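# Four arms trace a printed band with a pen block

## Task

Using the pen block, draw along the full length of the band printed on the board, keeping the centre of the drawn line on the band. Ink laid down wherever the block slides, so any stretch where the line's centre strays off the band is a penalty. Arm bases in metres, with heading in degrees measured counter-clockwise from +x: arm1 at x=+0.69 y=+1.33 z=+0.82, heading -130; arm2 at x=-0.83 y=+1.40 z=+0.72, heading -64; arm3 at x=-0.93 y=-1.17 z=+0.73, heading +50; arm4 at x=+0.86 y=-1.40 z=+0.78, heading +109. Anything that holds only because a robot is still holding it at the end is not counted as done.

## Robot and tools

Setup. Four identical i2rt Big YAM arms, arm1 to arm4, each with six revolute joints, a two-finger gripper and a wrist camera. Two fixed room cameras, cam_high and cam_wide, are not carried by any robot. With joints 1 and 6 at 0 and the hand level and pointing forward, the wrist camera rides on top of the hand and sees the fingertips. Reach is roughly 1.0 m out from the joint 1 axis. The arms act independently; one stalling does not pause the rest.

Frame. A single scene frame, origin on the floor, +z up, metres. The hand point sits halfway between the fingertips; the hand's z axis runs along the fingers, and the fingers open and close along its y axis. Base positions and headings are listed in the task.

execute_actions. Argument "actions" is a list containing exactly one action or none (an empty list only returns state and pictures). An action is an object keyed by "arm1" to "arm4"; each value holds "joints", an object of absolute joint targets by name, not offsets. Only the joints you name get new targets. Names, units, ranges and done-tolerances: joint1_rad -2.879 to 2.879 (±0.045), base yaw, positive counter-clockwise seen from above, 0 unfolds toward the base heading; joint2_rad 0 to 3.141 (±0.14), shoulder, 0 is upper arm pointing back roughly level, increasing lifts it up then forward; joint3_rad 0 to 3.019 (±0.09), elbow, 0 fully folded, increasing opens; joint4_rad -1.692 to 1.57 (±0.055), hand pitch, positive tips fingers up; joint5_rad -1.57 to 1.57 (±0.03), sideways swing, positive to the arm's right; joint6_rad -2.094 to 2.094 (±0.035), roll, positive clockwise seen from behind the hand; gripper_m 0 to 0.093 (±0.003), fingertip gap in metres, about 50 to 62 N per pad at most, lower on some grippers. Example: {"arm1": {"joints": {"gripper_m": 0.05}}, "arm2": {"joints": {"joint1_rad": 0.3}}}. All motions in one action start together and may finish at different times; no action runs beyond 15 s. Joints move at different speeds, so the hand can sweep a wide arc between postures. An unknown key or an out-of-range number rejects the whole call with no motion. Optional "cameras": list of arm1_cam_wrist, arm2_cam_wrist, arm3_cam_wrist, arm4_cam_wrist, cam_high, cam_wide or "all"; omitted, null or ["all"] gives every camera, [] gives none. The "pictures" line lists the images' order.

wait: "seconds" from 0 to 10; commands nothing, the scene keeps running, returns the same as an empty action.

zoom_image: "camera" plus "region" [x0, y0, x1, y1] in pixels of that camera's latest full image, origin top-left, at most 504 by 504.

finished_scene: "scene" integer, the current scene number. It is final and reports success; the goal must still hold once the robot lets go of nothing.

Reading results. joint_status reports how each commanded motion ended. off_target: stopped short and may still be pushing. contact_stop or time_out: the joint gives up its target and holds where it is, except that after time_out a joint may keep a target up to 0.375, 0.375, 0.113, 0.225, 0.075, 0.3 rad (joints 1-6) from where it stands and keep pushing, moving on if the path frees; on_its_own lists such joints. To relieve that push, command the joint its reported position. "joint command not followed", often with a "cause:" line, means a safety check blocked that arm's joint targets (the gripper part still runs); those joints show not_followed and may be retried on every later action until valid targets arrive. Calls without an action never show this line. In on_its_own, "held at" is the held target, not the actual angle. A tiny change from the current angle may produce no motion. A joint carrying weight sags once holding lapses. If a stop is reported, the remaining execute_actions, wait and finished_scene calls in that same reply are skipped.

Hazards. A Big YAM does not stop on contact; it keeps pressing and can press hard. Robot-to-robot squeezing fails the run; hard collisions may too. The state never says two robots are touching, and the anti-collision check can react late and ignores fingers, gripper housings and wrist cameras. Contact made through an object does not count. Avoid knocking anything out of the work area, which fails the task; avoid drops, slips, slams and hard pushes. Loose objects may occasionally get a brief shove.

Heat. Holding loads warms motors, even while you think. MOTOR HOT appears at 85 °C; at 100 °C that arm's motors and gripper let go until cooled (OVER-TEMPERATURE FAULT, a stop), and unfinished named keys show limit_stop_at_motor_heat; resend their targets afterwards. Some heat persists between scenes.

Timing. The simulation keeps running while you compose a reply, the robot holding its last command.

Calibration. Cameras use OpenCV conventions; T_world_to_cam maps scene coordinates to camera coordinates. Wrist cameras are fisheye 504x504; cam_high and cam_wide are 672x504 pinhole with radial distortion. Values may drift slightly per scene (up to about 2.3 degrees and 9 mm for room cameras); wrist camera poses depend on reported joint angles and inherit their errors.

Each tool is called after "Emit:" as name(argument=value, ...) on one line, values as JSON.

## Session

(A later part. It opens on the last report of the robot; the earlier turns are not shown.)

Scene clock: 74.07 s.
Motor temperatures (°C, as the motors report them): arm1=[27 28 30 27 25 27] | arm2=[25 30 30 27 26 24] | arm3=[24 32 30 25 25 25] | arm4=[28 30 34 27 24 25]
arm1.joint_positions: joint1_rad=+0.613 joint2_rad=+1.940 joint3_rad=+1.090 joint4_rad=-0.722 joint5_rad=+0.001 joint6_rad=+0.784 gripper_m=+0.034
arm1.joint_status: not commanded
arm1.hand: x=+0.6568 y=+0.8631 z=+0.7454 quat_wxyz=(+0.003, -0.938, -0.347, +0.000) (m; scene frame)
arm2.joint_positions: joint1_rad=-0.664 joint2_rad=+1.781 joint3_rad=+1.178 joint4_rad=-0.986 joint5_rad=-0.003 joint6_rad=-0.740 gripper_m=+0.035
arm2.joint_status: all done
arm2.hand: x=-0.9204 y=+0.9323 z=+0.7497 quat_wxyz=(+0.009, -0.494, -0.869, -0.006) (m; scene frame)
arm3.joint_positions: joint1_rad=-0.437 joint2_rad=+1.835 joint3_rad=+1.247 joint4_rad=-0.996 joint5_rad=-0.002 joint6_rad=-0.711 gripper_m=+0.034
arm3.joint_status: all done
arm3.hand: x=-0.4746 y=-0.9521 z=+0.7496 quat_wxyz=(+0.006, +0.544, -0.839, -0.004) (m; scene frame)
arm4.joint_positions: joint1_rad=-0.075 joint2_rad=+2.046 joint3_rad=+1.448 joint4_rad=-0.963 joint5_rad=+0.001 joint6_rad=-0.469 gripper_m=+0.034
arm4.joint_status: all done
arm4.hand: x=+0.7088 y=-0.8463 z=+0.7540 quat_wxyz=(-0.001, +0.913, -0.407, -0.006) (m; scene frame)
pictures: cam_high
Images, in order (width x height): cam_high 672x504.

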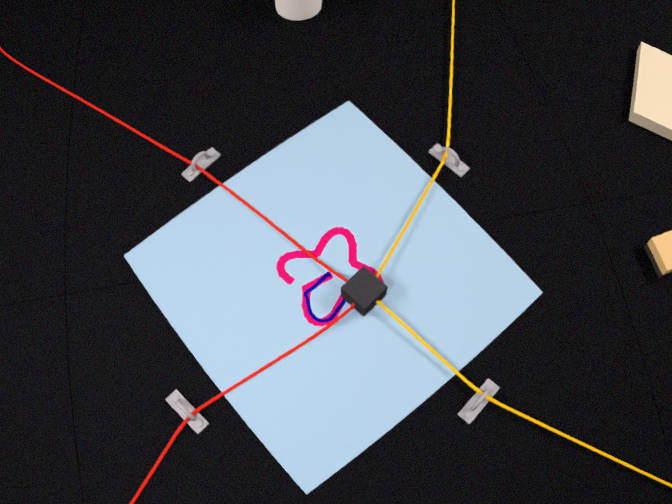

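Emit:
execute_actions(actions=[{"arm1":{"joints":{"joint1_rad":0.38}},"arm2":{"joints":{"joint1_rad":-0.691}},"arm3":{"joints":{"joint1_rad":-0.476}}}], cameras=["cam_high"])

Emit:
zoom_image(camera="cam_high", region=[250, 200, 410, 360])

Scene clock: 76.93 s.
Motor temperatures (°C, as the motors report them): arm1=[27 28 30 27 25 27] | arm2=[25 30 30 27 26 24] | arm3=[24 32 30 25 25 25] | arm4=[28 30 34 27 24 25]
arm1.joint_positions: joint1_rad=+0.377 joint2_rad=+1.940 joint3_rad=+1.090 joint4_rad=-0.722 joint5_rad=+0.001 joint6_rad=+0.784 gripper_m=+0.034
arm1.joint_status: all done
arm1.hand: x=+0.5474 y=+0.8850 z=+0.7456 quat_wxyz=(+0.003, -0.972, -0.234, +0.000) (m; scene frame)
arm2.joint_positions: joint1_rad=-0.677 joint2_rad=+1.781 joint3_rad=+1.178 joint4_rad=-0.986 joint5_rad=-0.003 joint6_rad=-0.740 gripper_m=+0.035
arm2.joint_status: all done
arm2.hand: x=-0.9264 y=+0.9335 z=+0.7498 quat_wxyz=(+0.008, -0.500, -0.866, -0.006) (m; scene frame)
arm3.joint_positions: joint1_rad=-0.460 joint2_rad=+1.835 joint3_rad=+1.247 joint4_rad=-0.996 joint5_rad=-0.002 joint6_rad=-0.711 gripper_m=+0.034
arm3.joint_status: all done
arm3.hand: x=-0.4697 y=-0.9627 z=+0.7496 quat_wxyz=(+0.006, +0.535, -0.845, -0.004) (m; scene frame)
arm4.joint_positions: joint1_rad=-0.075 joint2_rad=+2.046 joint3_rad=+1.448 joint4_rad=-0.963 joint5_rad=+0.001 joint6_rad=-0.469 gripper_m=+0.034
arm4.joint_status: not commanded
arm4.hand: x=+0.7088 y=-0.8463 z=+0.7540 quat_wxyz=(-0.001, +0.913, -0.407, -0.006) (m; scene frame)
pictures: cam_high
Images, in order (width x height): cam_high 672x504.

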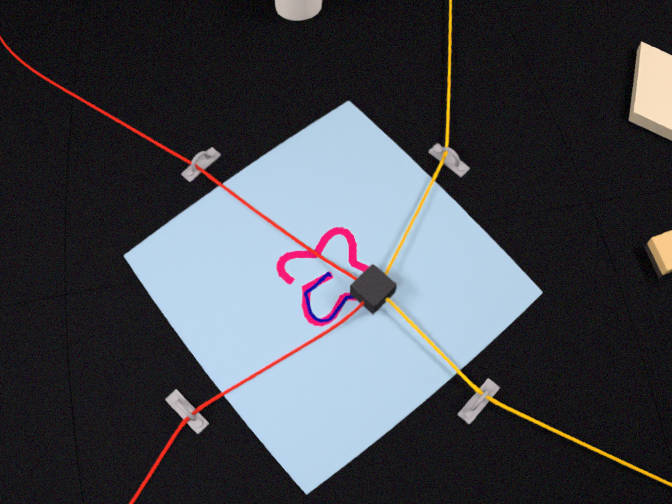

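Region (250, 200, 410, 360) of cam_high's 672x504 image, scaled by 3.150, with more detail than that image has.

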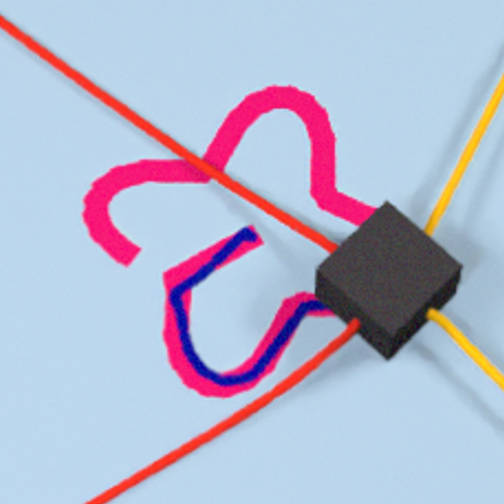

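Emit:
execute_actions(actions=[{"arm2":{"joints":{"joint1_rad":-0.677}},"arm3":{"joints":{"joint1_rad":-0.5}},"arm4":{"joints":{"joint1_rad":-0.135}}}], cameras=["cam_high"])

Emit:
zoom_image(camera="cam_high", region=[250, 200, 410, 360])

Scene clock: 79.27 s.
Motor temperatures (°C, as the motors report them): arm1=[27 28 30 27 25 27] | arm2=[25 30 30 27 26 24] | arm3=[24 32 30 25 25 25] | arm4=[28 30 34 27 24 25]
arm1.joint_positions: joint1_rad=+0.377 joint2_rad=+1.940 joint3_rad=+1.090 joint4_rad=-0.722 joint5_rad=+0.001 joint6_rad=+0.784 gripper_m=+0.034
arm1.joint_status: not commanded
arm1.hand: x=+0.5474 y=+0.8850 z=+0.7456 quat_wxyz=(+0.003, -0.972, -0.234, +0.000) (m; scene frame)
arm2.joint_positions: joint1_rad=-0.677 joint2_rad=+1.781 joint3_rad=+1.178 joint4_rad=-0.986 joint5_rad=-0.003 joint6_rad=-0.740 gripper_m=+0.035
arm2.joint_status: all done
arm2.hand: x=-0.9264 y=+0.9335 z=+0.7498 quat_wxyz=(+0.008, -0.500, -0.866, -0.006) (m; scene frame)
arm3.joint_positions: joint1_rad=-0.482 joint2_rad=+1.835 joint3_rad=+1.247 joint4_rad=-0.996 joint5_rad=-0.002 joint6_rad=-0.711 gripper_m=+0.034
arm3.joint_status: all done
arm3.hand: x=-0.4655 y=-0.9726 z=+0.7495 quat_wxyz=(+0.006, +0.526, -0.851, -0.004) (m; scene frame)
arm4.joint_positions: joint1_rad=-0.139 joint2_rad=+2.046 joint3_rad=+1.448 joint4_rad=-0.963 joint5_rad=+0.001 joint6_rad=-0.469 gripper_m=+0.034
arm4.joint_status: all done
arm4.hand: x=+0.7446 y=-0.8379 z=+0.7537 quat_wxyz=(-0.001, +0.900, -0.436, -0.006) (m; scene frame)
pictures: cam_high
Images, in order (width x height): cam_high 672x504.

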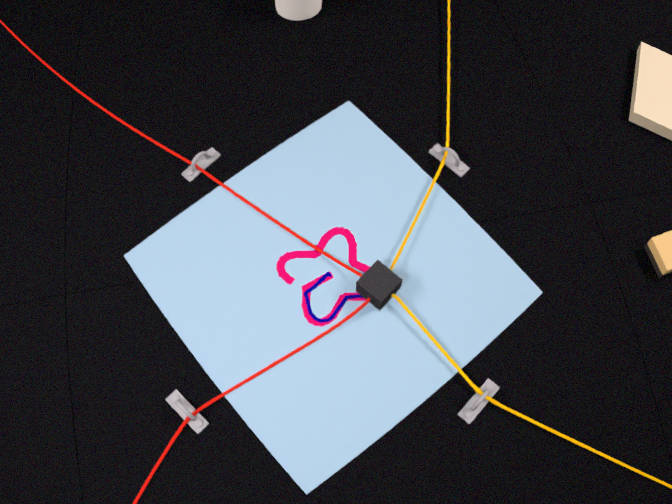

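Region (250, 200, 410, 360) of cam_high's 672x504 image, scaled by 3.150, with more detail than that image has.

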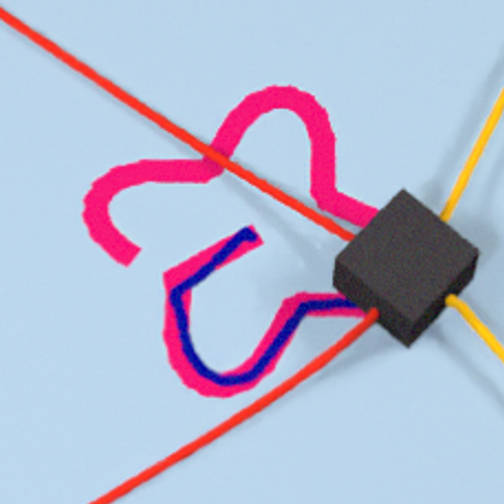

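Emit:
execute_actions(actions=[{"arm2":{"joints":{"joint1_rad":-0.56}},"arm3":{"joints":{"joint1_rad":-0.485}},"arm4":{"joints":{"joint1_rad":-0.17}}}], cameras=[])

Emit:
execute_actions(actions=[{"arm3":{"joints":{"joint1_rad":-0.517}}}], cameras=["cam_high"])

Emit:
zoom_image(camera="cam_high", region=[250, 200, 410, 360])

Scene clock: 81.63 s.
Motor temperatures (°C, as the motors report them): arm1=[27 28 30 27 25 27] | arm2=[25 30 30 27 26 24] | arm3=[24 32 31 25 25 25] | arm4=[28 30 34 27 24 25]
arm1.joint_positions: joint1_rad=+0.377 joint2_rad=+1.940 joint3_rad=+1.090 joint4_rad=-0.722 joint5_rad=+0.001 joint6_rad=+0.784 gripper_m=+0.034
arm1.joint_status: not commanded
arm1.hand: x=+0.5474 y=+0.8850 z=+0.7456 quat_wxyz=(+0.003, -0.972, -0.234, +0.000) (m; scene frame)
arm2.joint_positions: joint1_rad=-0.551 joint2_rad=+1.781 joint3_rad=+1.178 joint4_rad=-0.986 joint5_rad=-0.001 joint6_rad=-0.740 gripper_m=+0.035
arm2.joint_status: all done
arm2.hand: x=-0.8676 y=+0.9245 z=+0.7489 quat_wxyz=(+0.010, -0.444, -0.896, -0.006) (m; scene frame)
arm3.joint_positions: joint1_rad=-0.482 joint2_rad=+1.835 joint3_rad=+1.247 joint4_rad=-0.996 joint5_rad=-0.002 joint6_rad=-0.711 gripper_m=+0.034
arm3.joint_status: all done
arm3.hand: x=-0.4655 y=-0.9726 z=+0.7495 quat_wxyz=(+0.006, +0.526, -0.851, -0.004) (m; scene frame)
arm4.joint_positions: joint1_rad=-0.163 joint2_rad=+2.046 joint3_rad=+1.448 joint4_rad=-0.963 joint5_rad=+0.001 joint6_rad=-0.469 gripper_m=+0.034
arm4.joint_status: all done
arm4.hand: x=+0.7579 y=-0.8354 z=+0.7536 quat_wxyz=(-0.001, +0.895, -0.447, -0.006) (m; scene frame)
pictures: none
No camera images: the call's "cameras" was empty. Leave "cameras" out to get every camera's image.

Scene clock: 82.33 s.
Motor temperatures (°C, as the motors report them): arm1=[27 28 30 27 25 27] | arm2=[25 30 30 27 26 24] | arm3=[24 32 31 25 25 25] | arm4=[28 30 34 27 24 25]
arm1.joint_positions: joint1_rad=+0.377 joint2_rad=+1.940 joint3_rad=+1.090 joint4_rad=-0.722 joint5_rad=+0.001 joint6_rad=+0.784 gripper_m=+0.034
arm1.joint_status: not commanded
arm1.hand: x=+0.5474 y=+0.8850 z=+0.7456 quat_wxyz=(+0.003, -0.972, -0.234, +0.000) (m; scene frame)
arm2.joint_positions: joint1_rad=-0.551 joint2_rad=+1.781 joint3_rad=+1.178 joint4_rad=-0.986 joint5_rad=-0.001 joint6_rad=-0.740 gripper_m=+0.035
arm2.joint_status: not commanded
arm2.hand: x=-0.8676 y=+0.9245 z=+0.7489 quat_wxyz=(+0.010, -0.444, -0.896, -0.006) (m; scene frame)
arm3.joint_positions: joint1_rad=-0.498 joint2_rad=+1.835 joint3_rad=+1.247 joint4_rad=-0.996 joint5_rad=-0.002 joint6_rad=-0.711 gripper_m=+0.034
arm3.joint_status: all done
arm3.hand: x=-0.4623 y=-0.9804 z=+0.7495 quat_wxyz=(+0.006, +0.518, -0.855, -0.004) (m; scene frame)
arm4.joint_positions: joint1_rad=-0.163 joint2_rad=+2.046 joint3_rad=+1.448 joint4_rad=-0.963 joint5_rad=+0.001 joint6_rad=-0.469 gripper_m=+0.034
arm4.joint_status: not commanded
arm4.hand: x=+0.7579 y=-0.8354 z=+0.7536 quat_wxyz=(-0.001, +0.895, -0.447, -0.006) (m; scene frame)
pictures: cam_high
Images, in order (width x height): cam_high 672x504.

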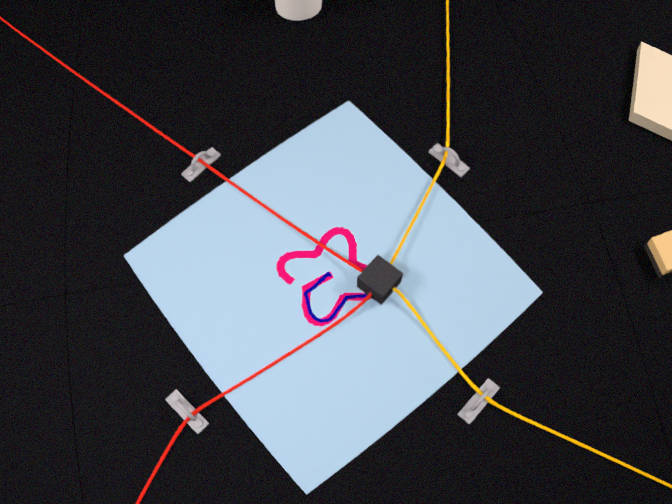

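Region (250, 200, 410, 360) of cam_high's 672x504 image, scaled by 3.150, with more detail than that image has.

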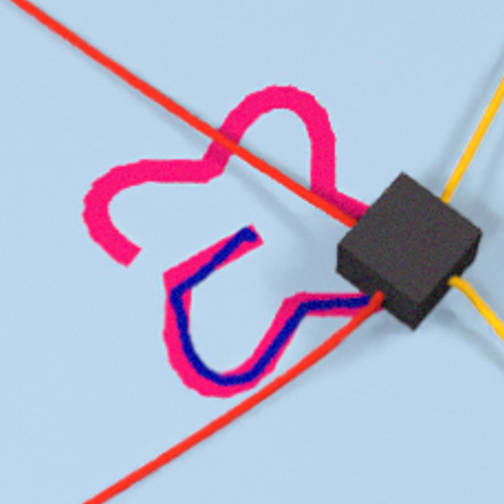

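Emit:
execute_actions(actions=[{"arm3":{"joints":{"joint1_rad":-0.535}},"arm4":{"joints":{"joint1_rad":-0.203}}}], cameras=["cam_high"])

Emit:
zoom_image(camera="cam_high", region=[250, 200, 410, 360])

Scene clock: 84.37 s.
Motor temperatures (°C, as the motors report them): arm1=[27 28 30 27 25 27] | arm2=[25 30 30 27 26 24] | arm3=[24 32 31 25 25 25] | arm4=[28 30 34 27 24 25]
arm1.joint_positions: joint1_rad=+0.377 joint2_rad=+1.940 joint3_rad=+1.090 joint4_rad=-0.722 joint5_rad=+0.001 joint6_rad=+0.784 gripper_m=+0.034
arm1.joint_status: not commanded
arm1.hand: x=+0.5474 y=+0.8850 z=+0.7456 quat_wxyz=(+0.003, -0.972, -0.234, +0.000) (m; scene frame)
arm2.joint_positions: joint1_rad=-0.551 joint2_rad=+1.781 joint3_rad=+1.178 joint4_rad=-0.986 joint5_rad=-0.001 joint6_rad=-0.740 gripper_m=+0.035
arm2.joint_status: not commanded
arm2.hand: x=-0.8676 y=+0.9245 z=+0.7489 quat_wxyz=(+0.010, -0.444, -0.896, -0.006) (m; scene frame)
arm3.joint_positions: joint1_rad=-0.520 joint2_rad=+1.835 joint3_rad=+1.247 joint4_rad=-0.996 joint5_rad=-0.003 joint6_rad=-0.711 gripper_m=+0.034
arm3.joint_status: all done
arm3.hand: x=-0.4584 y=-0.9905 z=+0.7495 quat_wxyz=(+0.006, +0.509, -0.861, -0.005) (m; scene frame)
arm4.joint_positions: joint1_rad=-0.197 joint2_rad=+2.046 joint3_rad=+1.448 joint4_rad=-0.963 joint5_rad=+0.001 joint6_rad=-0.469 gripper_m=+0.034
arm4.joint_status: all done
arm4.hand: x=+0.7774 y=-0.8324 z=+0.7534 quat_wxyz=(-0.001, +0.887, -0.462, -0.006) (m; scene frame)
pictures: cam_high
Images, in order (width x height): cam_high 672x504.

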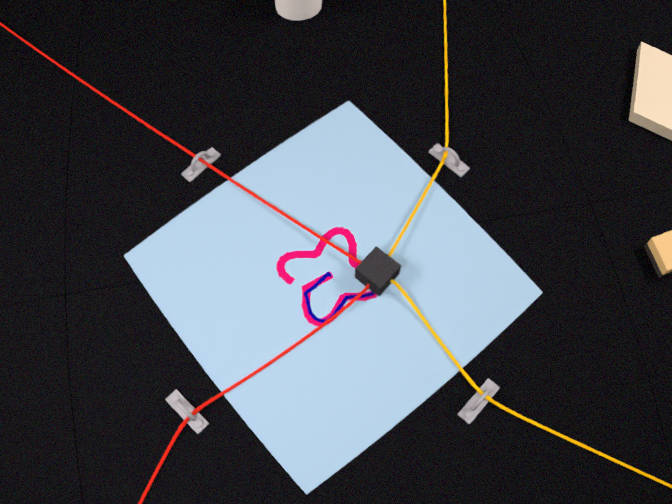

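Region (250, 200, 410, 360) of cam_high's 672x504 image, scaled by 3.150, with more detail than that image has.

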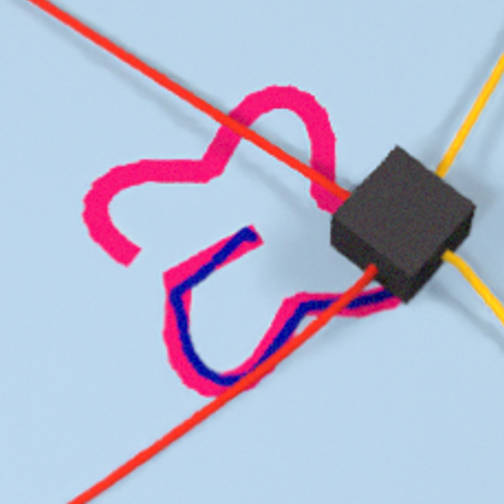

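Emit:
execute_actions(actions=[{"arm2":{"joints":{"joint1_rad":-0.28}},"arm3":{"joints":{"joint1_rad":-0.495}},"arm4":{"joints":{"joint1_rad":-0.256}}}], cameras=["cam_high"])

Emit:
zoom_image(camera="cam_high", region=[250, 200, 410, 360])

Scene clock: 87.17 s.
Motor temperatures (°C, as the motors report them): arm1=[27 28 30 27 25 27] | arm2=[25 30 30 27 26 24] | arm3=[24 32 31 25 25 25] | arm4=[28 30 34 27 24 25]
arm1.joint_positions: joint1_rad=+0.377 joint2_rad=+1.940 joint3_rad=+1.090 joint4_rad=-0.722 joint5_rad=+0.001 joint6_rad=+0.784 gripper_m=+0.034
arm1.joint_status: not commanded
arm1.hand: x=+0.5474 y=+0.8850 z=+0.7456 quat_wxyz=(+0.003, -0.972, -0.234, +0.000) (m; scene frame)
arm2.joint_positions: joint1_rad=-0.276 joint2_rad=+1.781 joint3_rad=+1.178 joint4_rad=-0.986 joint5_rad=-0.001 joint6_rad=-0.740 gripper_m=+0.035
arm2.joint_status: all done
arm2.hand: x=-0.7368 y=+0.9307 z=+0.7470 quat_wxyz=(+0.011, -0.317, -0.948, -0.007) (m; scene frame)
arm3.joint_positions: joint1_rad=-0.507 joint2_rad=+1.835 joint3_rad=+1.247 joint4_rad=-0.996 joint5_rad=-0.003 joint6_rad=-0.711 gripper_m=+0.034
arm3.joint_status: all done
arm3.hand: x=-0.4607 y=-0.9844 z=+0.7495 quat_wxyz=(+0.006, +0.515, -0.857, -0.005) (m; scene frame)
arm4.joint_positions: joint1_rad=-0.254 joint2_rad=+2.046 joint3_rad=+1.448 joint4_rad=-0.963 joint5_rad=-0.001 joint6_rad=-0.469 gripper_m=+0.034
arm4.joint_status: all done
arm4.hand: x=+0.8093 y=-0.8288 z=+0.7531 quat_wxyz=(+0.000, +0.873, -0.487, -0.006) (m; scene frame)
pictures: cam_high
Images, in order (width x height): cam_high 672x504.

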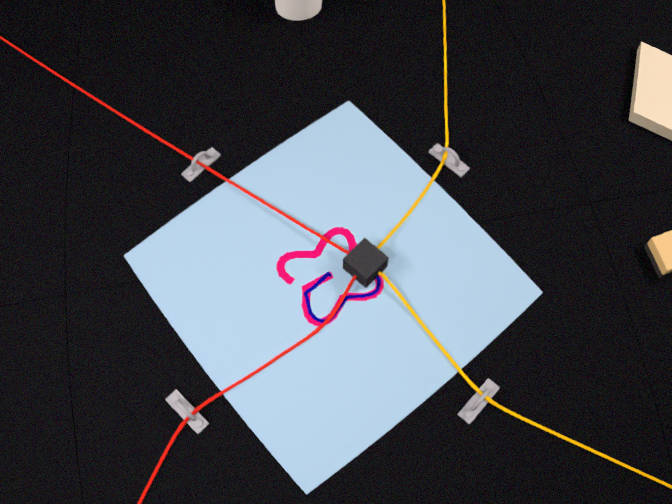

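Region (250, 200, 410, 360) of cam_high's 672x504 image, scaled by 3.150, with more detail than that image has.

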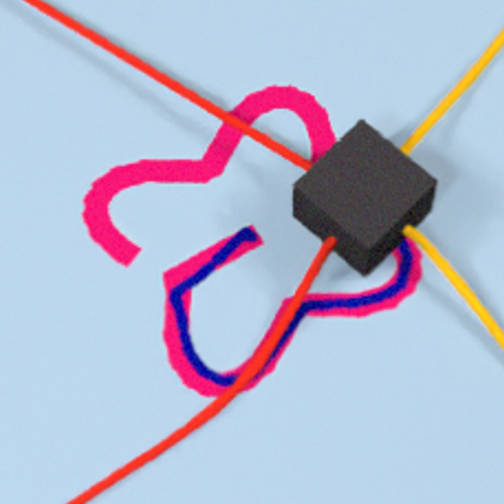

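Emit:
execute_actions(actions=[{"arm4":{"joints":{"joint1_rad":-0.302}}}], cameras=["cam_high"])

Emit:
zoom_image(camera="cam_high", region=[250, 200, 410, 360])

Scene clock: 89.10 s.
Motor temperatures (°C, as the motors report them): arm1=[27 28 30 27 25 27] | arm2=[25 30 30 27 26 24] | arm3=[24 32 31 25 25 25] | arm4=[28 30 35 27 24 25]
arm1.joint_positions: joint1_rad=+0.377 joint2_rad=+1.940 joint3_rad=+1.090 joint4_rad=-0.722 joint5_rad=+0.001 joint6_rad=+0.784 gripper_m=+0.034
arm1.joint_status: not commanded
arm1.hand: x=+0.5474 y=+0.8850 z=+0.7456 quat_wxyz=(+0.003, -0.972, -0.234, +0.000) (m; scene frame)
arm2.joint_positions: joint1_rad=-0.276 joint2_rad=+1.781 joint3_rad=+1.178 joint4_rad=-0.986 joint5_rad=-0.001 joint6_rad=-0.740 gripper_m=+0.035
arm2.joint_status: not commanded
arm2.hand: x=-0.7368 y=+0.9307 z=+0.7470 quat_wxyz=(+0.011, -0.317, -0.948, -0.007) (m; scene frame)
arm3.joint_positions: joint1_rad=-0.507 joint2_rad=+1.835 joint3_rad=+1.247 joint4_rad=-0.996 joint5_rad=-0.003 joint6_rad=-0.711 gripper_m=+0.034
arm3.joint_status: not commanded
arm3.hand: x=-0.4607 y=-0.9844 z=+0.7495 quat_wxyz=(+0.006, +0.515, -0.857, -0.005) (m; scene frame)
arm4.joint_positions: joint1_rad=-0.296 joint2_rad=+2.046 joint3_rad=+1.448 joint4_rad=-0.963 joint5_rad=-0.001 joint6_rad=-0.469 gripper_m=+0.034
arm4.joint_status: all done
arm4.hand: x=+0.8330 y=-0.8273 z=+0.7529 quat_wxyz=(+0.000, +0.863, -0.505, -0.006) (m; scene frame)
pictures: cam_high
Images, in order (width x height): cam_high 672x504.

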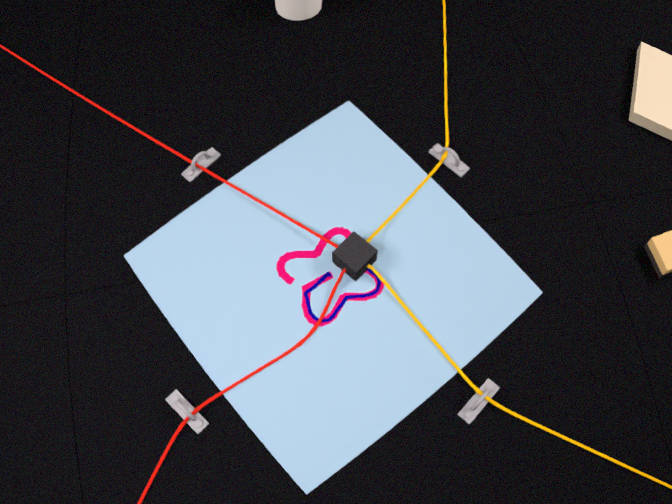

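Region (250, 200, 410, 360) of cam_high's 672x504 image, scaled by 3.150, with more detail than that image has.

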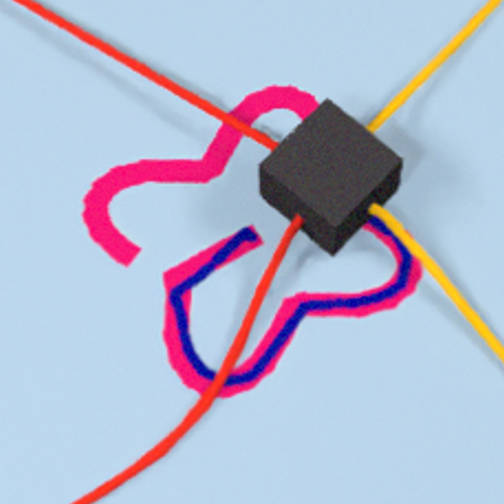

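Emit:
execute_actions(actions=[{"arm3":{"joints":{"joint1_rad":-0.552}},"arm4":{"joints":{"joint1_rad":-0.329}}}], cameras=["cam_high"])

Emit:
zoom_image(camera="cam_high", region=[250, 200, 410, 360])

Scene clock: 92.10 s.
Motor temperatures (°C, as the motors report them): arm1=[27 28 31 27 25 27] | arm2=[25 30 31 27 26 24] | arm3=[24 32 31 25 25 25] | arm4=[28 30 35 27 24 25]
arm1.joint_positions: joint1_rad=+0.377 joint2_rad=+1.940 joint3_rad=+1.090 joint4_rad=-0.722 joint5_rad=+0.001 joint6_rad=+0.784 gripper_m=+0.034
arm1.joint_status: not commanded
arm1.hand: x=+0.5474 y=+0.8850 z=+0.7456 quat_wxyz=(+0.003, -0.972, -0.234, +0.000) (m; scene frame)
arm2.joint_positions: joint1_rad=-0.276 joint2_rad=+1.781 joint3_rad=+1.178 joint4_rad=-0.986 joint5_rad=-0.001 joint6_rad=-0.740 gripper_m=+0.035
arm2.joint_status: not commanded
arm2.hand: x=-0.7368 y=+0.9307 z=+0.7470 quat_wxyz=(+0.011, -0.317, -0.948, -0.007) (m; scene frame)
arm3.joint_positions: joint1_rad=-0.539 joint2_rad=+1.835 joint3_rad=+1.247 joint4_rad=-0.996 joint5_rad=-0.003 joint6_rad=-0.711 gripper_m=+0.034
arm3.joint_status: all done
arm3.hand: x=-0.4553 y=-0.9991 z=+0.7494 quat_wxyz=(+0.006, +0.501, -0.865, -0.005) (m; scene frame)
arm4.joint_positions: joint1_rad=-0.319 joint2_rad=+2.046 joint3_rad=+1.448 joint4_rad=-0.963 joint5_rad=-0.001 joint6_rad=-0.469 gripper_m=+0.034
arm4.joint_status: all done
arm4.hand: x=+0.8463 y=-0.8269 z=+0.7527 quat_wxyz=(+0.000, +0.857, -0.515, -0.006) (m; scene frame)
pictures: cam_high
Images, in order (width x height): cam_high 672x504.

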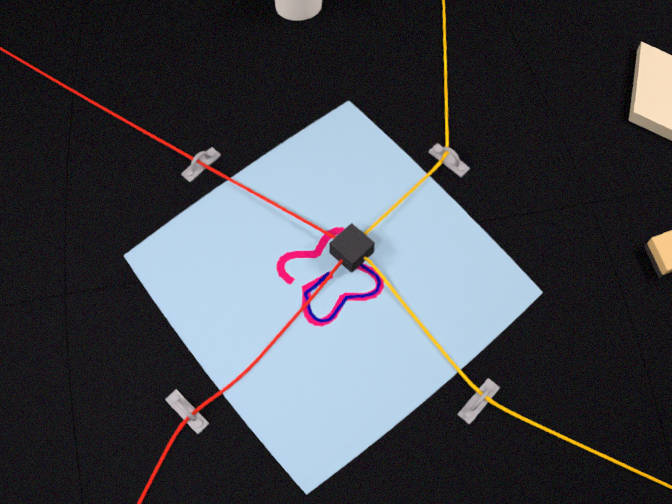

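Region (250, 200, 410, 360) of cam_high's 672x504 image, scaled by 3.150, with more detail than that image has.

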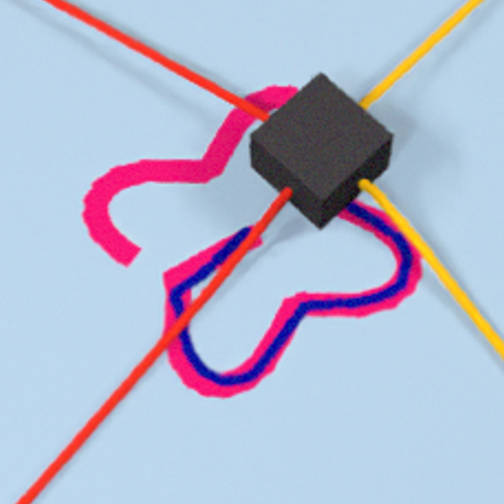

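Emit:
execute_actions(actions=[{"arm3":{"joints":{"joint1_rad":-0.579}},"arm4":{"joints":{"joint1_rad":-0.347}}}], cameras=["cam_high"])

Emit:
zoom_image(camera="cam_high", region=[250, 200, 410, 360])

Scene clock: 94.17 s.
Motor temperatures (°C, as the motors report them): arm1=[27 28 31 27 25 27] | arm2=[25 30 31 27 26 24] | arm3=[24 32 31 25 25 25] | arm4=[28 30 35 27 24 25]
arm1.joint_positions: joint1_rad=+0.377 joint2_rad=+1.940 joint3_rad=+1.090 joint4_rad=-0.722 joint5_rad=+0.001 joint6_rad=+0.784 gripper_m=+0.034
arm1.joint_status: not commanded
arm1.hand: x=+0.5474 y=+0.8850 z=+0.7456 quat_wxyz=(+0.003, -0.972, -0.234, +0.000) (m; scene frame)
arm2.joint_positions: joint1_rad=-0.276 joint2_rad=+1.781 joint3_rad=+1.178 joint4_rad=-0.986 joint5_rad=-0.001 joint6_rad=-0.740 gripper_m=+0.035
arm2.joint_status: not commanded
arm2.hand: x=-0.7368 y=+0.9307 z=+0.7470 quat_wxyz=(+0.011, -0.317, -0.948, -0.007) (m; scene frame)
arm3.joint_positions: joint1_rad=-0.561 joint2_rad=+1.835 joint3_rad=+1.247 joint4_rad=-0.996 joint5_rad=-0.003 joint6_rad=-0.711 gripper_m=+0.034
arm3.joint_status: all done
arm3.hand: x=-0.4518 y=-1.0094 z=+0.7494 quat_wxyz=(+0.006, +0.492, -0.871, -0.005) (m; scene frame)
arm4.joint_positions: joint1_rad=-0.335 joint2_rad=+2.046 joint3_rad=+1.448 joint4_rad=-0.963 joint5_rad=-0.001 joint6_rad=-0.469 gripper_m=+0.034
arm4.joint_status: all done
arm4.hand: x=+0.8557 y=-0.8268 z=+0.7526 quat_wxyz=(+0.000, +0.853, -0.522, -0.006) (m; scene frame)
pictures: cam_high
Images, in order (width x height): cam_high 672x504.

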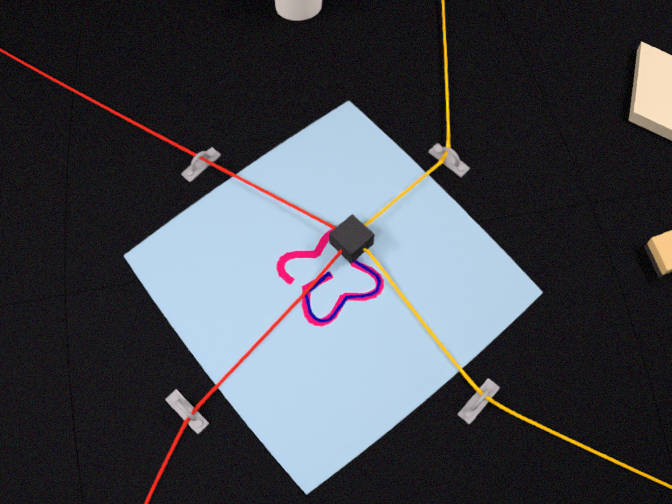

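Region (250, 200, 410, 360) of cam_high's 672x504 image, scaled by 3.150, with more detail than that image has.

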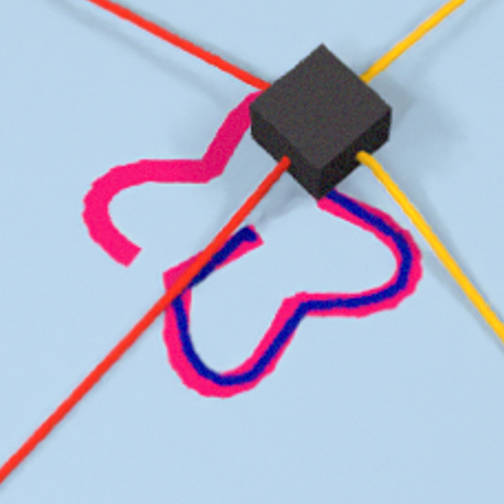

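Emit:
execute_actions(actions=[{"arm1":{"joints":{"joint6_rad":0.35}},"arm3":{"joints":{"joint1_rad":-0.589}},"arm4":{"joints":{"joint1_rad":-0.37}}}], cameras=["cam_high"])

Emit:
zoom_image(camera="cam_high", region=[250, 200, 410, 360])

Scene clock: 96.97 s.
Motor temperatures (°C, as the motors report them): arm1=[27 28 31 27 25 27] | arm2=[25 30 31 27 26 24] | arm3=[24 32 31 25 25 25] | arm4=[28 30 35 27 24 25]
arm1.joint_positions: joint1_rad=+0.377 joint2_rad=+1.940 joint3_rad=+1.090 joint4_rad=-0.722 joint5_rad=+0.001 joint6_rad=+0.359 gripper_m=+0.034
arm1.joint_status: all done
arm1.hand: x=+0.5474 y=+0.8850 z=+0.7456 quat_wxyz=(+0.003, -0.901, -0.434, -0.001) (m; scene frame)
arm2.joint_positions: joint1_rad=-0.276 joint2_rad=+1.781 joint3_rad=+1.178 joint4_rad=-0.986 joint5_rad=-0.001 joint6_rad=-0.740 gripper_m=+0.035
arm2.joint_status: not commanded
arm2.hand: x=-0.7368 y=+0.9307 z=+0.7470 quat_wxyz=(+0.011, -0.317, -0.948, -0.007) (m; scene frame)
arm3.joint_positions: joint1_rad=-0.570 joint2_rad=+1.835 joint3_rad=+1.247 joint4_rad=-0.996 joint5_rad=-0.003 joint6_rad=-0.711 gripper_m=+0.034
arm3.joint_status: all done
arm3.hand: x=-0.4504 y=-1.0138 z=+0.7493 quat_wxyz=(+0.006, +0.488, -0.873, -0.005) (m; scene frame)
arm4.joint_positions: joint1_rad=-0.358 joint2_rad=+2.046 joint3_rad=+1.448 joint4_rad=-0.963 joint5_rad=-0.001 joint6_rad=-0.469 gripper_m=+0.034
arm4.joint_status: all done
arm4.hand: x=+0.8689 y=-0.8269 z=+0.7525 quat_wxyz=(+0.000, +0.847, -0.532, -0.006) (m; scene frame)
pictures: cam_high
Images, in order (width x height): cam_high 672x504.

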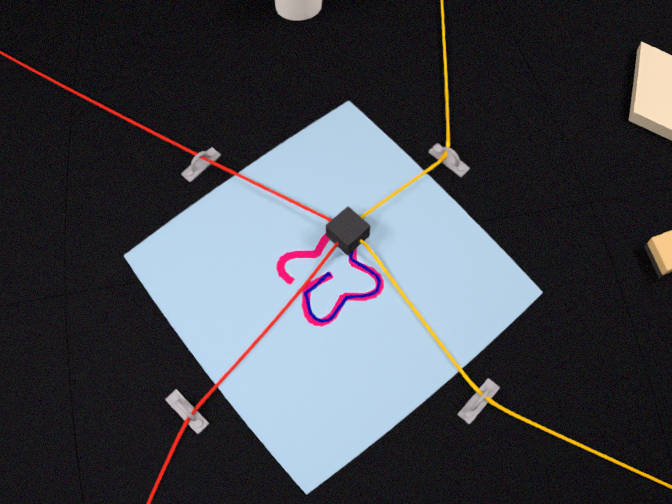

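Region (250, 200, 410, 360) of cam_high's 672x504 image, scaled by 3.150, with more detail than that image has.

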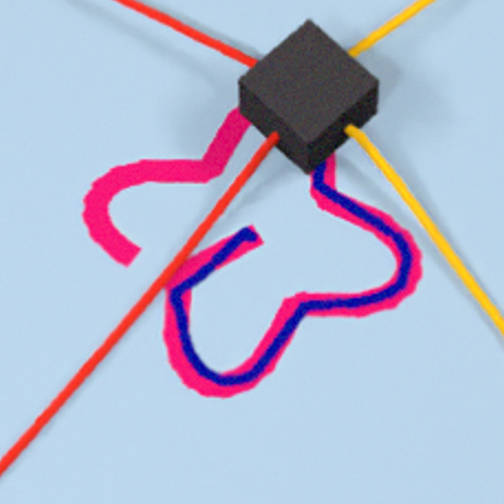

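Emit:
execute_actions(actions=[{"arm1":{"joints":{"joint1_rad":0.48}},"arm3":{"joints":{"joint1_rad":-0.4}}}], cameras=[])

Emit:
execute_actions(actions=[{"arm4":{"joints":{"joint1_rad":-0.396}}}], cameras=["cam_high","cam_wide"])

Emit:
zoom_image(camera="cam_high", region=[250, 200, 410, 360])

Scene clock: 100.43 s.
Motor temperatures (°C, as the motors report them): arm1=[27 28 31 27 25 27] | arm2=[25 30 31 27 26 24] | arm3=[24 33 31 25 25 25] | arm4=[28 30 35 27 24 25]
arm1.joint_positions: joint1_rad=+0.488 joint2_rad=+1.940 joint3_rad=+1.090 joint4_rad=-0.722 joint5_rad=+0.001 joint6_rad=+0.357 gripper_m=+0.034
arm1.joint_status: all done
arm1.hand: x=+0.5980 y=+0.8715 z=+0.7455 quat_wxyz=(+0.003, -0.875, -0.484, -0.001) (m; scene frame)
arm2.joint_positions: joint1_rad=-0.276 joint2_rad=+1.781 joint3_rad=+1.178 joint4_rad=-0.986 joint5_rad=-0.001 joint6_rad=-0.740 gripper_m=+0.035
arm2.joint_status: not commanded
arm2.hand: x=-0.7368 y=+0.9307 z=+0.7470 quat_wxyz=(+0.011, -0.317, -0.948, -0.007) (m; scene frame)
arm3.joint_positions: joint1_rad=-0.388 joint2_rad=+1.835 joint3_rad=+1.247 joint4_rad=-0.996 joint5_rad=-0.001 joint6_rad=-0.711 gripper_m=+0.034
arm3.joint_status: all done
arm3.hand: x=-0.4855 y=-0.9303 z=+0.7498 quat_wxyz=(+0.006, +0.565, -0.825, -0.003) (m; scene frame)
arm4.joint_positions: joint1_rad=-0.358 joint2_rad=+2.046 joint3_rad=+1.448 joint4_rad=-0.963 joint5_rad=-0.001 joint6_rad=-0.469 gripper_m=+0.034
arm4.joint_status: not commanded
arm4.hand: x=+0.8689 y=-0.8269 z=+0.7525 quat_wxyz=(+0.000, +0.847, -0.532, -0.006) (m; scene frame)
pictures: none
No camera images: the call's "cameras" was empty. Leave "cameras" out to get every camera's image.

Scene clock: 101.17 s.
Motor temperatures (°C, as the motors report them): arm1=[27 28 31 27 25 27] | arm2=[25 30 31 27 26 24] | arm3=[24 33 31 25 25 25] | arm4=[28 30 35 27 24 25]
arm1.joint_positions: joint1_rad=+0.488 joint2_rad=+1.940 joint3_rad=+1.090 joint4_rad=-0.722 joint5_rad=+0.001 joint6_rad=+0.357 gripper_m=+0.034
arm1.joint_status: not commanded
arm1.hand: x=+0.5980 y=+0.8715 z=+0.7455 quat_wxyz=(+0.003, -0.875, -0.484, -0.001) (m; scene frame)
arm2.joint_positions: joint1_rad=-0.276 joint2_rad=+1.781 joint3_rad=+1.178 joint4_rad=-0.986 joint5_rad=-0.001 joint6_rad=-0.740 gripper_m=+0.035
arm2.joint_status: not commanded
arm2.hand: x=-0.7368 y=+0.9307 z=+0.7470 quat_wxyz=(+0.011, -0.317, -0.948, -0.007) (m; scene frame)
arm3.joint_positions: joint1_rad=-0.388 joint2_rad=+1.835 joint3_rad=+1.247 joint4_rad=-0.996 joint5_rad=-0.001 joint6_rad=-0.711 gripper_m=+0.034
arm3.joint_status: not commanded
arm3.hand: x=-0.4855 y=-0.9303 z=+0.7498 quat_wxyz=(+0.006, +0.565, -0.825, -0.003) (m; scene frame)
arm4.joint_positions: joint1_rad=-0.385 joint2_rad=+2.046 joint3_rad=+1.448 joint4_rad=-0.963 joint5_rad=-0.001 joint6_rad=-0.469 gripper_m=+0.034
arm4.joint_status: all done
arm4.hand: x=+0.8842 y=-0.8274 z=+0.7524 quat_wxyz=(+0.000, +0.840, -0.543, -0.006) (m; scene frame)
pictures: cam_high, cam_wide
Images, in order (width x height): cam_high 672x504, cam_wide 672x504.

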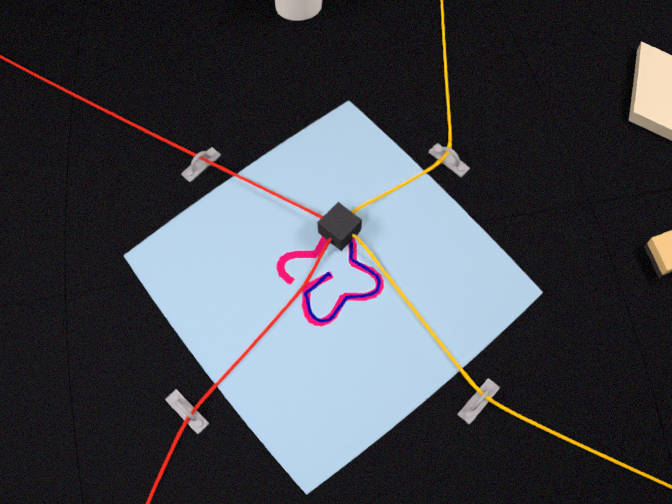

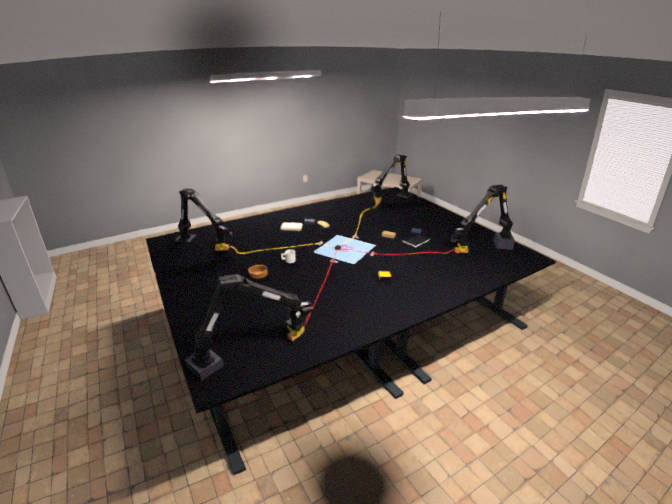

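Region (250, 200, 410, 360) of cam_high's 672x504 image, scaled by 3.150, with more detail than that image has.

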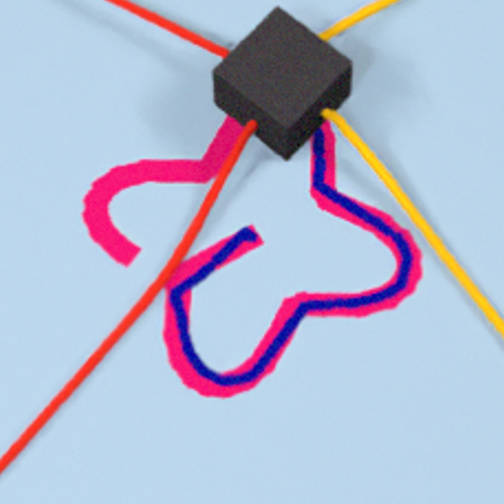

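Nib ≈(282,99). Find cable 1 taut.

Emit:
execute_actions(actions=[{"arm1":{"joints":{"joint1_rad":0.555}}}], cameras=["cam_high","cam_wide"])

Emit:
zoom_image(camera="cam_high", region=[250, 200, 410, 360])

Scene clock: 102.97 s.
Motor temperatures (°C, as the motors report them): arm1=[27 28 31 27 25 27] | arm2=[25 30 31 27 26 24] | arm3=[24 33 31 25 25 25] | arm4=[28 30 35 27 24 25]
arm1.joint_positions: joint1_rad=+0.561 joint2_rad=+1.940 joint3_rad=+1.090 joint4_rad=-0.722 joint5_rad=+0.001 joint6_rad=+0.357 gripper_m=+0.034
arm1.joint_status: all done
arm1.hand: x=+0.6322 y=+0.8657 z=+0.7454 quat_wxyz=(+0.002, -0.857, -0.515, -0.001) (m; scene frame)
arm2.joint_positions: joint1_rad=-0.276 joint2_rad=+1.781 joint3_rad=+1.178 joint4_rad=-0.986 joint5_rad=-0.001 joint6_rad=-0.740 gripper_m=+0.035
arm2.joint_status: not commanded
arm2.hand: x=-0.7368 y=+0.9307 z=+0.7470 quat_wxyz=(+0.011, -0.317, -0.948, -0.007) (m; scene frame)
arm3.joint_positions: joint1_rad=-0.388 joint2_rad=+1.835 joint3_rad=+1.247 joint4_rad=-0.996 joint5_rad=-0.001 joint6_rad=-0.711 gripper_m=+0.034
arm3.joint_status: not commanded
arm3.hand: x=-0.4855 y=-0.9303 z=+0.7498 quat_wxyz=(+0.006, +0.565, -0.825, -0.003) (m; scene frame)
arm4.joint_positions: joint1_rad=-0.385 joint2_rad=+2.046 joint3_rad=+1.448 joint4_rad=-0.963 joint5_rad=-0.001 joint6_rad=-0.469 gripper_m=+0.034
arm4.joint_status: not commanded
arm4.hand: x=+0.8842 y=-0.8274 z=+0.7524 quat_wxyz=(+0.000, +0.840, -0.543, -0.006) (m; scene frame)
pictures: cam_high, cam_wide
Images, in order (width x height): cam_high 672x504, cam_wide 672x504.

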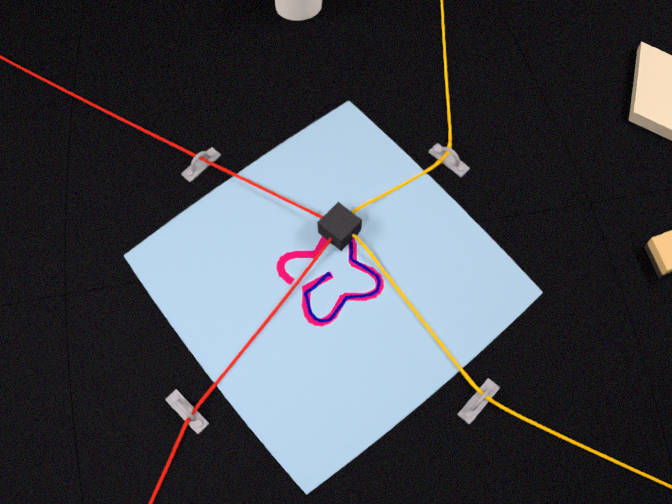

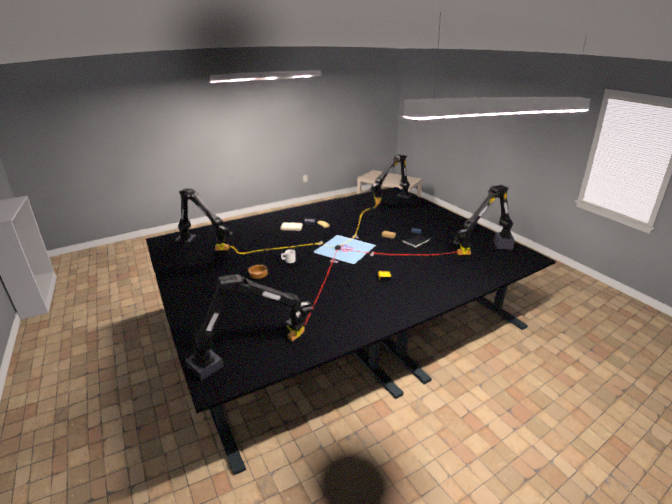

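Region (250, 200, 410, 360) of cam_high's 672x504 image, scaled by 3.150, with more detail than that image has.

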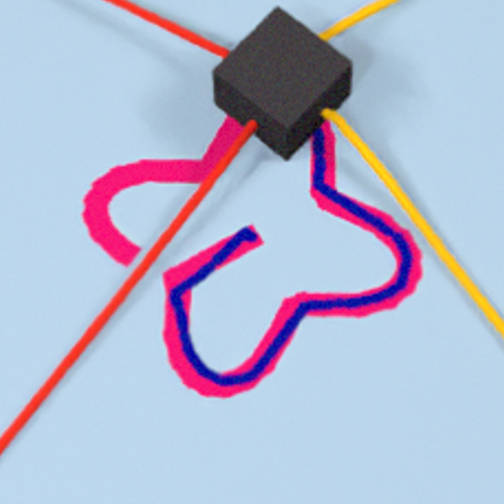

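Emit:
execute_actions(actions=[{"arm1":{"joints":{"joint1_rad":0.606}},"arm4":{"joints":{"joint1_rad":-0.414}}}], cameras=["cam_high"])

Emit:
zoom_image(camera="cam_high", region=[250, 200, 410, 360])

Scene clock: 104.77 s.
Motor temperatures (°C, as the motors report them): arm1=[27 28 31 27 25 27] | arm2=[25 30 31 27 26 24] | arm3=[24 33 31 25 25 25] | arm4=[28 30 35 27 24 25]
arm1.joint_positions: joint1_rad=+0.604 joint2_rad=+1.940 joint3_rad=+1.090 joint4_rad=-0.722 joint5_rad=+0.001 joint6_rad=+0.357 gripper_m=+0.034
arm1.joint_status: all done
arm1.hand: x=+0.6523 y=+0.8635 z=+0.7454 quat_wxyz=(+0.002, -0.846, -0.534, -0.001) (m; scene frame)
arm2.joint_positions: joint1_rad=-0.276 joint2_rad=+1.781 joint3_rad=+1.178 joint4_rad=-0.986 joint5_rad=-0.001 joint6_rad=-0.740 gripper_m=+0.035
arm2.joint_status: not commanded
arm2.hand: x=-0.7368 y=+0.9307 z=+0.7470 quat_wxyz=(+0.011, -0.317, -0.948, -0.007) (m; scene frame)
arm3.joint_positions: joint1_rad=-0.388 joint2_rad=+1.835 joint3_rad=+1.247 joint4_rad=-0.996 joint5_rad=-0.001 joint6_rad=-0.711 gripper_m=+0.034
arm3.joint_status: not commanded
arm3.hand: x=-0.4855 y=-0.9303 z=+0.7498 quat_wxyz=(+0.006, +0.565, -0.825, -0.003) (m; scene frame)
arm4.joint_positions: joint1_rad=-0.402 joint2_rad=+2.046 joint3_rad=+1.448 joint4_rad=-0.963 joint5_rad=-0.001 joint6_rad=-0.469 gripper_m=+0.034
arm4.joint_status: all done
arm4.hand: x=+0.8942 y=-0.8279 z=+0.7523 quat_wxyz=(+0.000, +0.835, -0.551, -0.006) (m; scene frame)
pictures: cam_high
Images, in order (width x height): cam_high 672x504.

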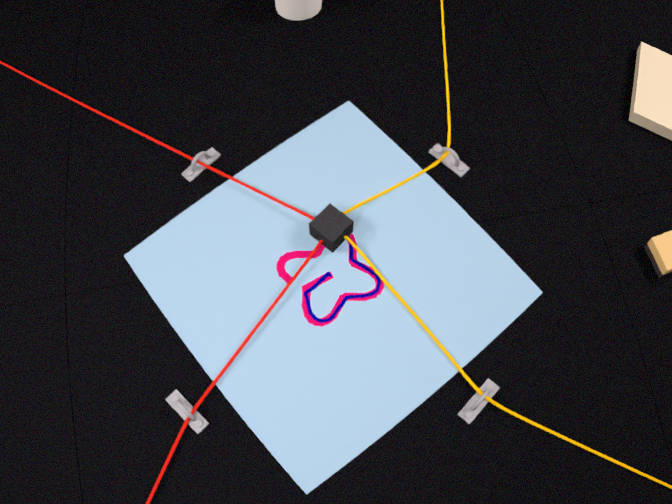

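Region (250, 200, 410, 360) of cam_high's 672x504 image, scaled by 3.150, with more detail than that image has.

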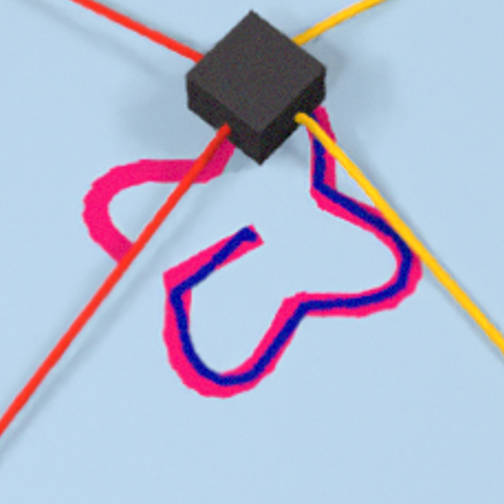

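Emit:
execute_actions(actions=[{"arm1":{"joints":{"joint1_rad":0.668}},"arm4":{"joints":{"joint1_rad":-0.402}},"arm3":{"joints":{"joint1_rad":-0.12}},"arm2":{"joints":{"joint1_rad":-0.15}}}], cameras=["cam_high"])

Emit:
zoom_image(camera="cam_high", region=[250, 200, 410, 360])

Scene clock: 108.00 s.
Motor temperatures (°C, as the motors report them): arm1=[27 28 31 27 25 27] | arm2=[25 30 31 27 26 24] | arm3=[24 33 31 25 25 25] | arm4=[28 30 35 27 24 25]
arm1.joint_positions: joint1_rad=+0.668 joint2_rad=+1.940 joint3_rad=+1.090 joint4_rad=-0.722 joint5_rad=+0.002 joint6_rad=+0.357 gripper_m=+0.034
arm1.joint_status: all done
arm1.hand: x=+0.6828 y=+0.8617 z=+0.7454 quat_wxyz=(+0.003, -0.828, -0.561, -0.001) (m; scene frame)
arm2.joint_positions: joint1_rad=-0.142 joint2_rad=+1.781 joint3_rad=+1.178 joint4_rad=-0.986 joint5_rad=-0.001 joint6_rad=-0.740 gripper_m=+0.035
arm2.joint_status: all done
arm2.hand: x=-0.6747 y=+0.9468 z=+0.7461 quat_wxyz=(+0.012, -0.253, -0.967, -0.007) (m; scene frame)
arm3.joint_positions: joint1_rad=-0.111 joint2_rad=+1.835 joint3_rad=+1.247 joint4_rad=-0.996 joint5_rad=-0.002 joint6_rad=-0.711 gripper_m=+0.034
arm3.joint_status: all done
arm3.hand: x=-0.5668 y=-0.8183 z=+0.7504 quat_wxyz=(+0.006, +0.673, -0.739, -0.003) (m; scene frame)
arm4.joint_positions: joint1_rad=-0.402 joint2_rad=+2.046 joint3_rad=+1.448 joint4_rad=-0.963 joint5_rad=-0.001 joint6_rad=-0.469 gripper_m=+0.034
arm4.joint_status: all done
arm4.hand: x=+0.8942 y=-0.8279 z=+0.7523 quat_wxyz=(+0.000, +0.835, -0.551, -0.006) (m; scene frame)
pictures: cam_high
Images, in order (width x height): cam_high 672x504.

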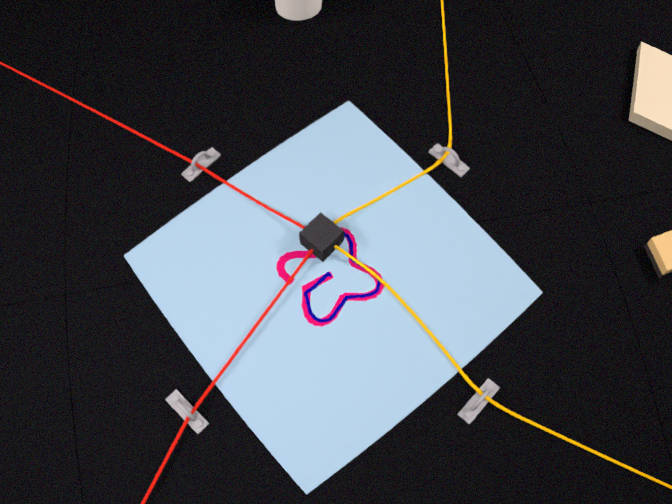

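Region (250, 200, 410, 360) of cam_high's 672x504 image, scaled by 3.150, with more detail than that image has.

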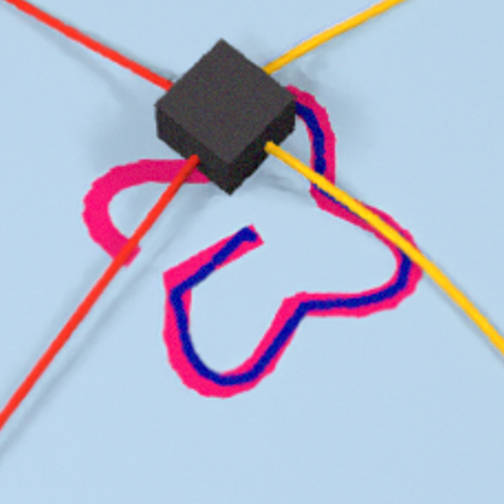

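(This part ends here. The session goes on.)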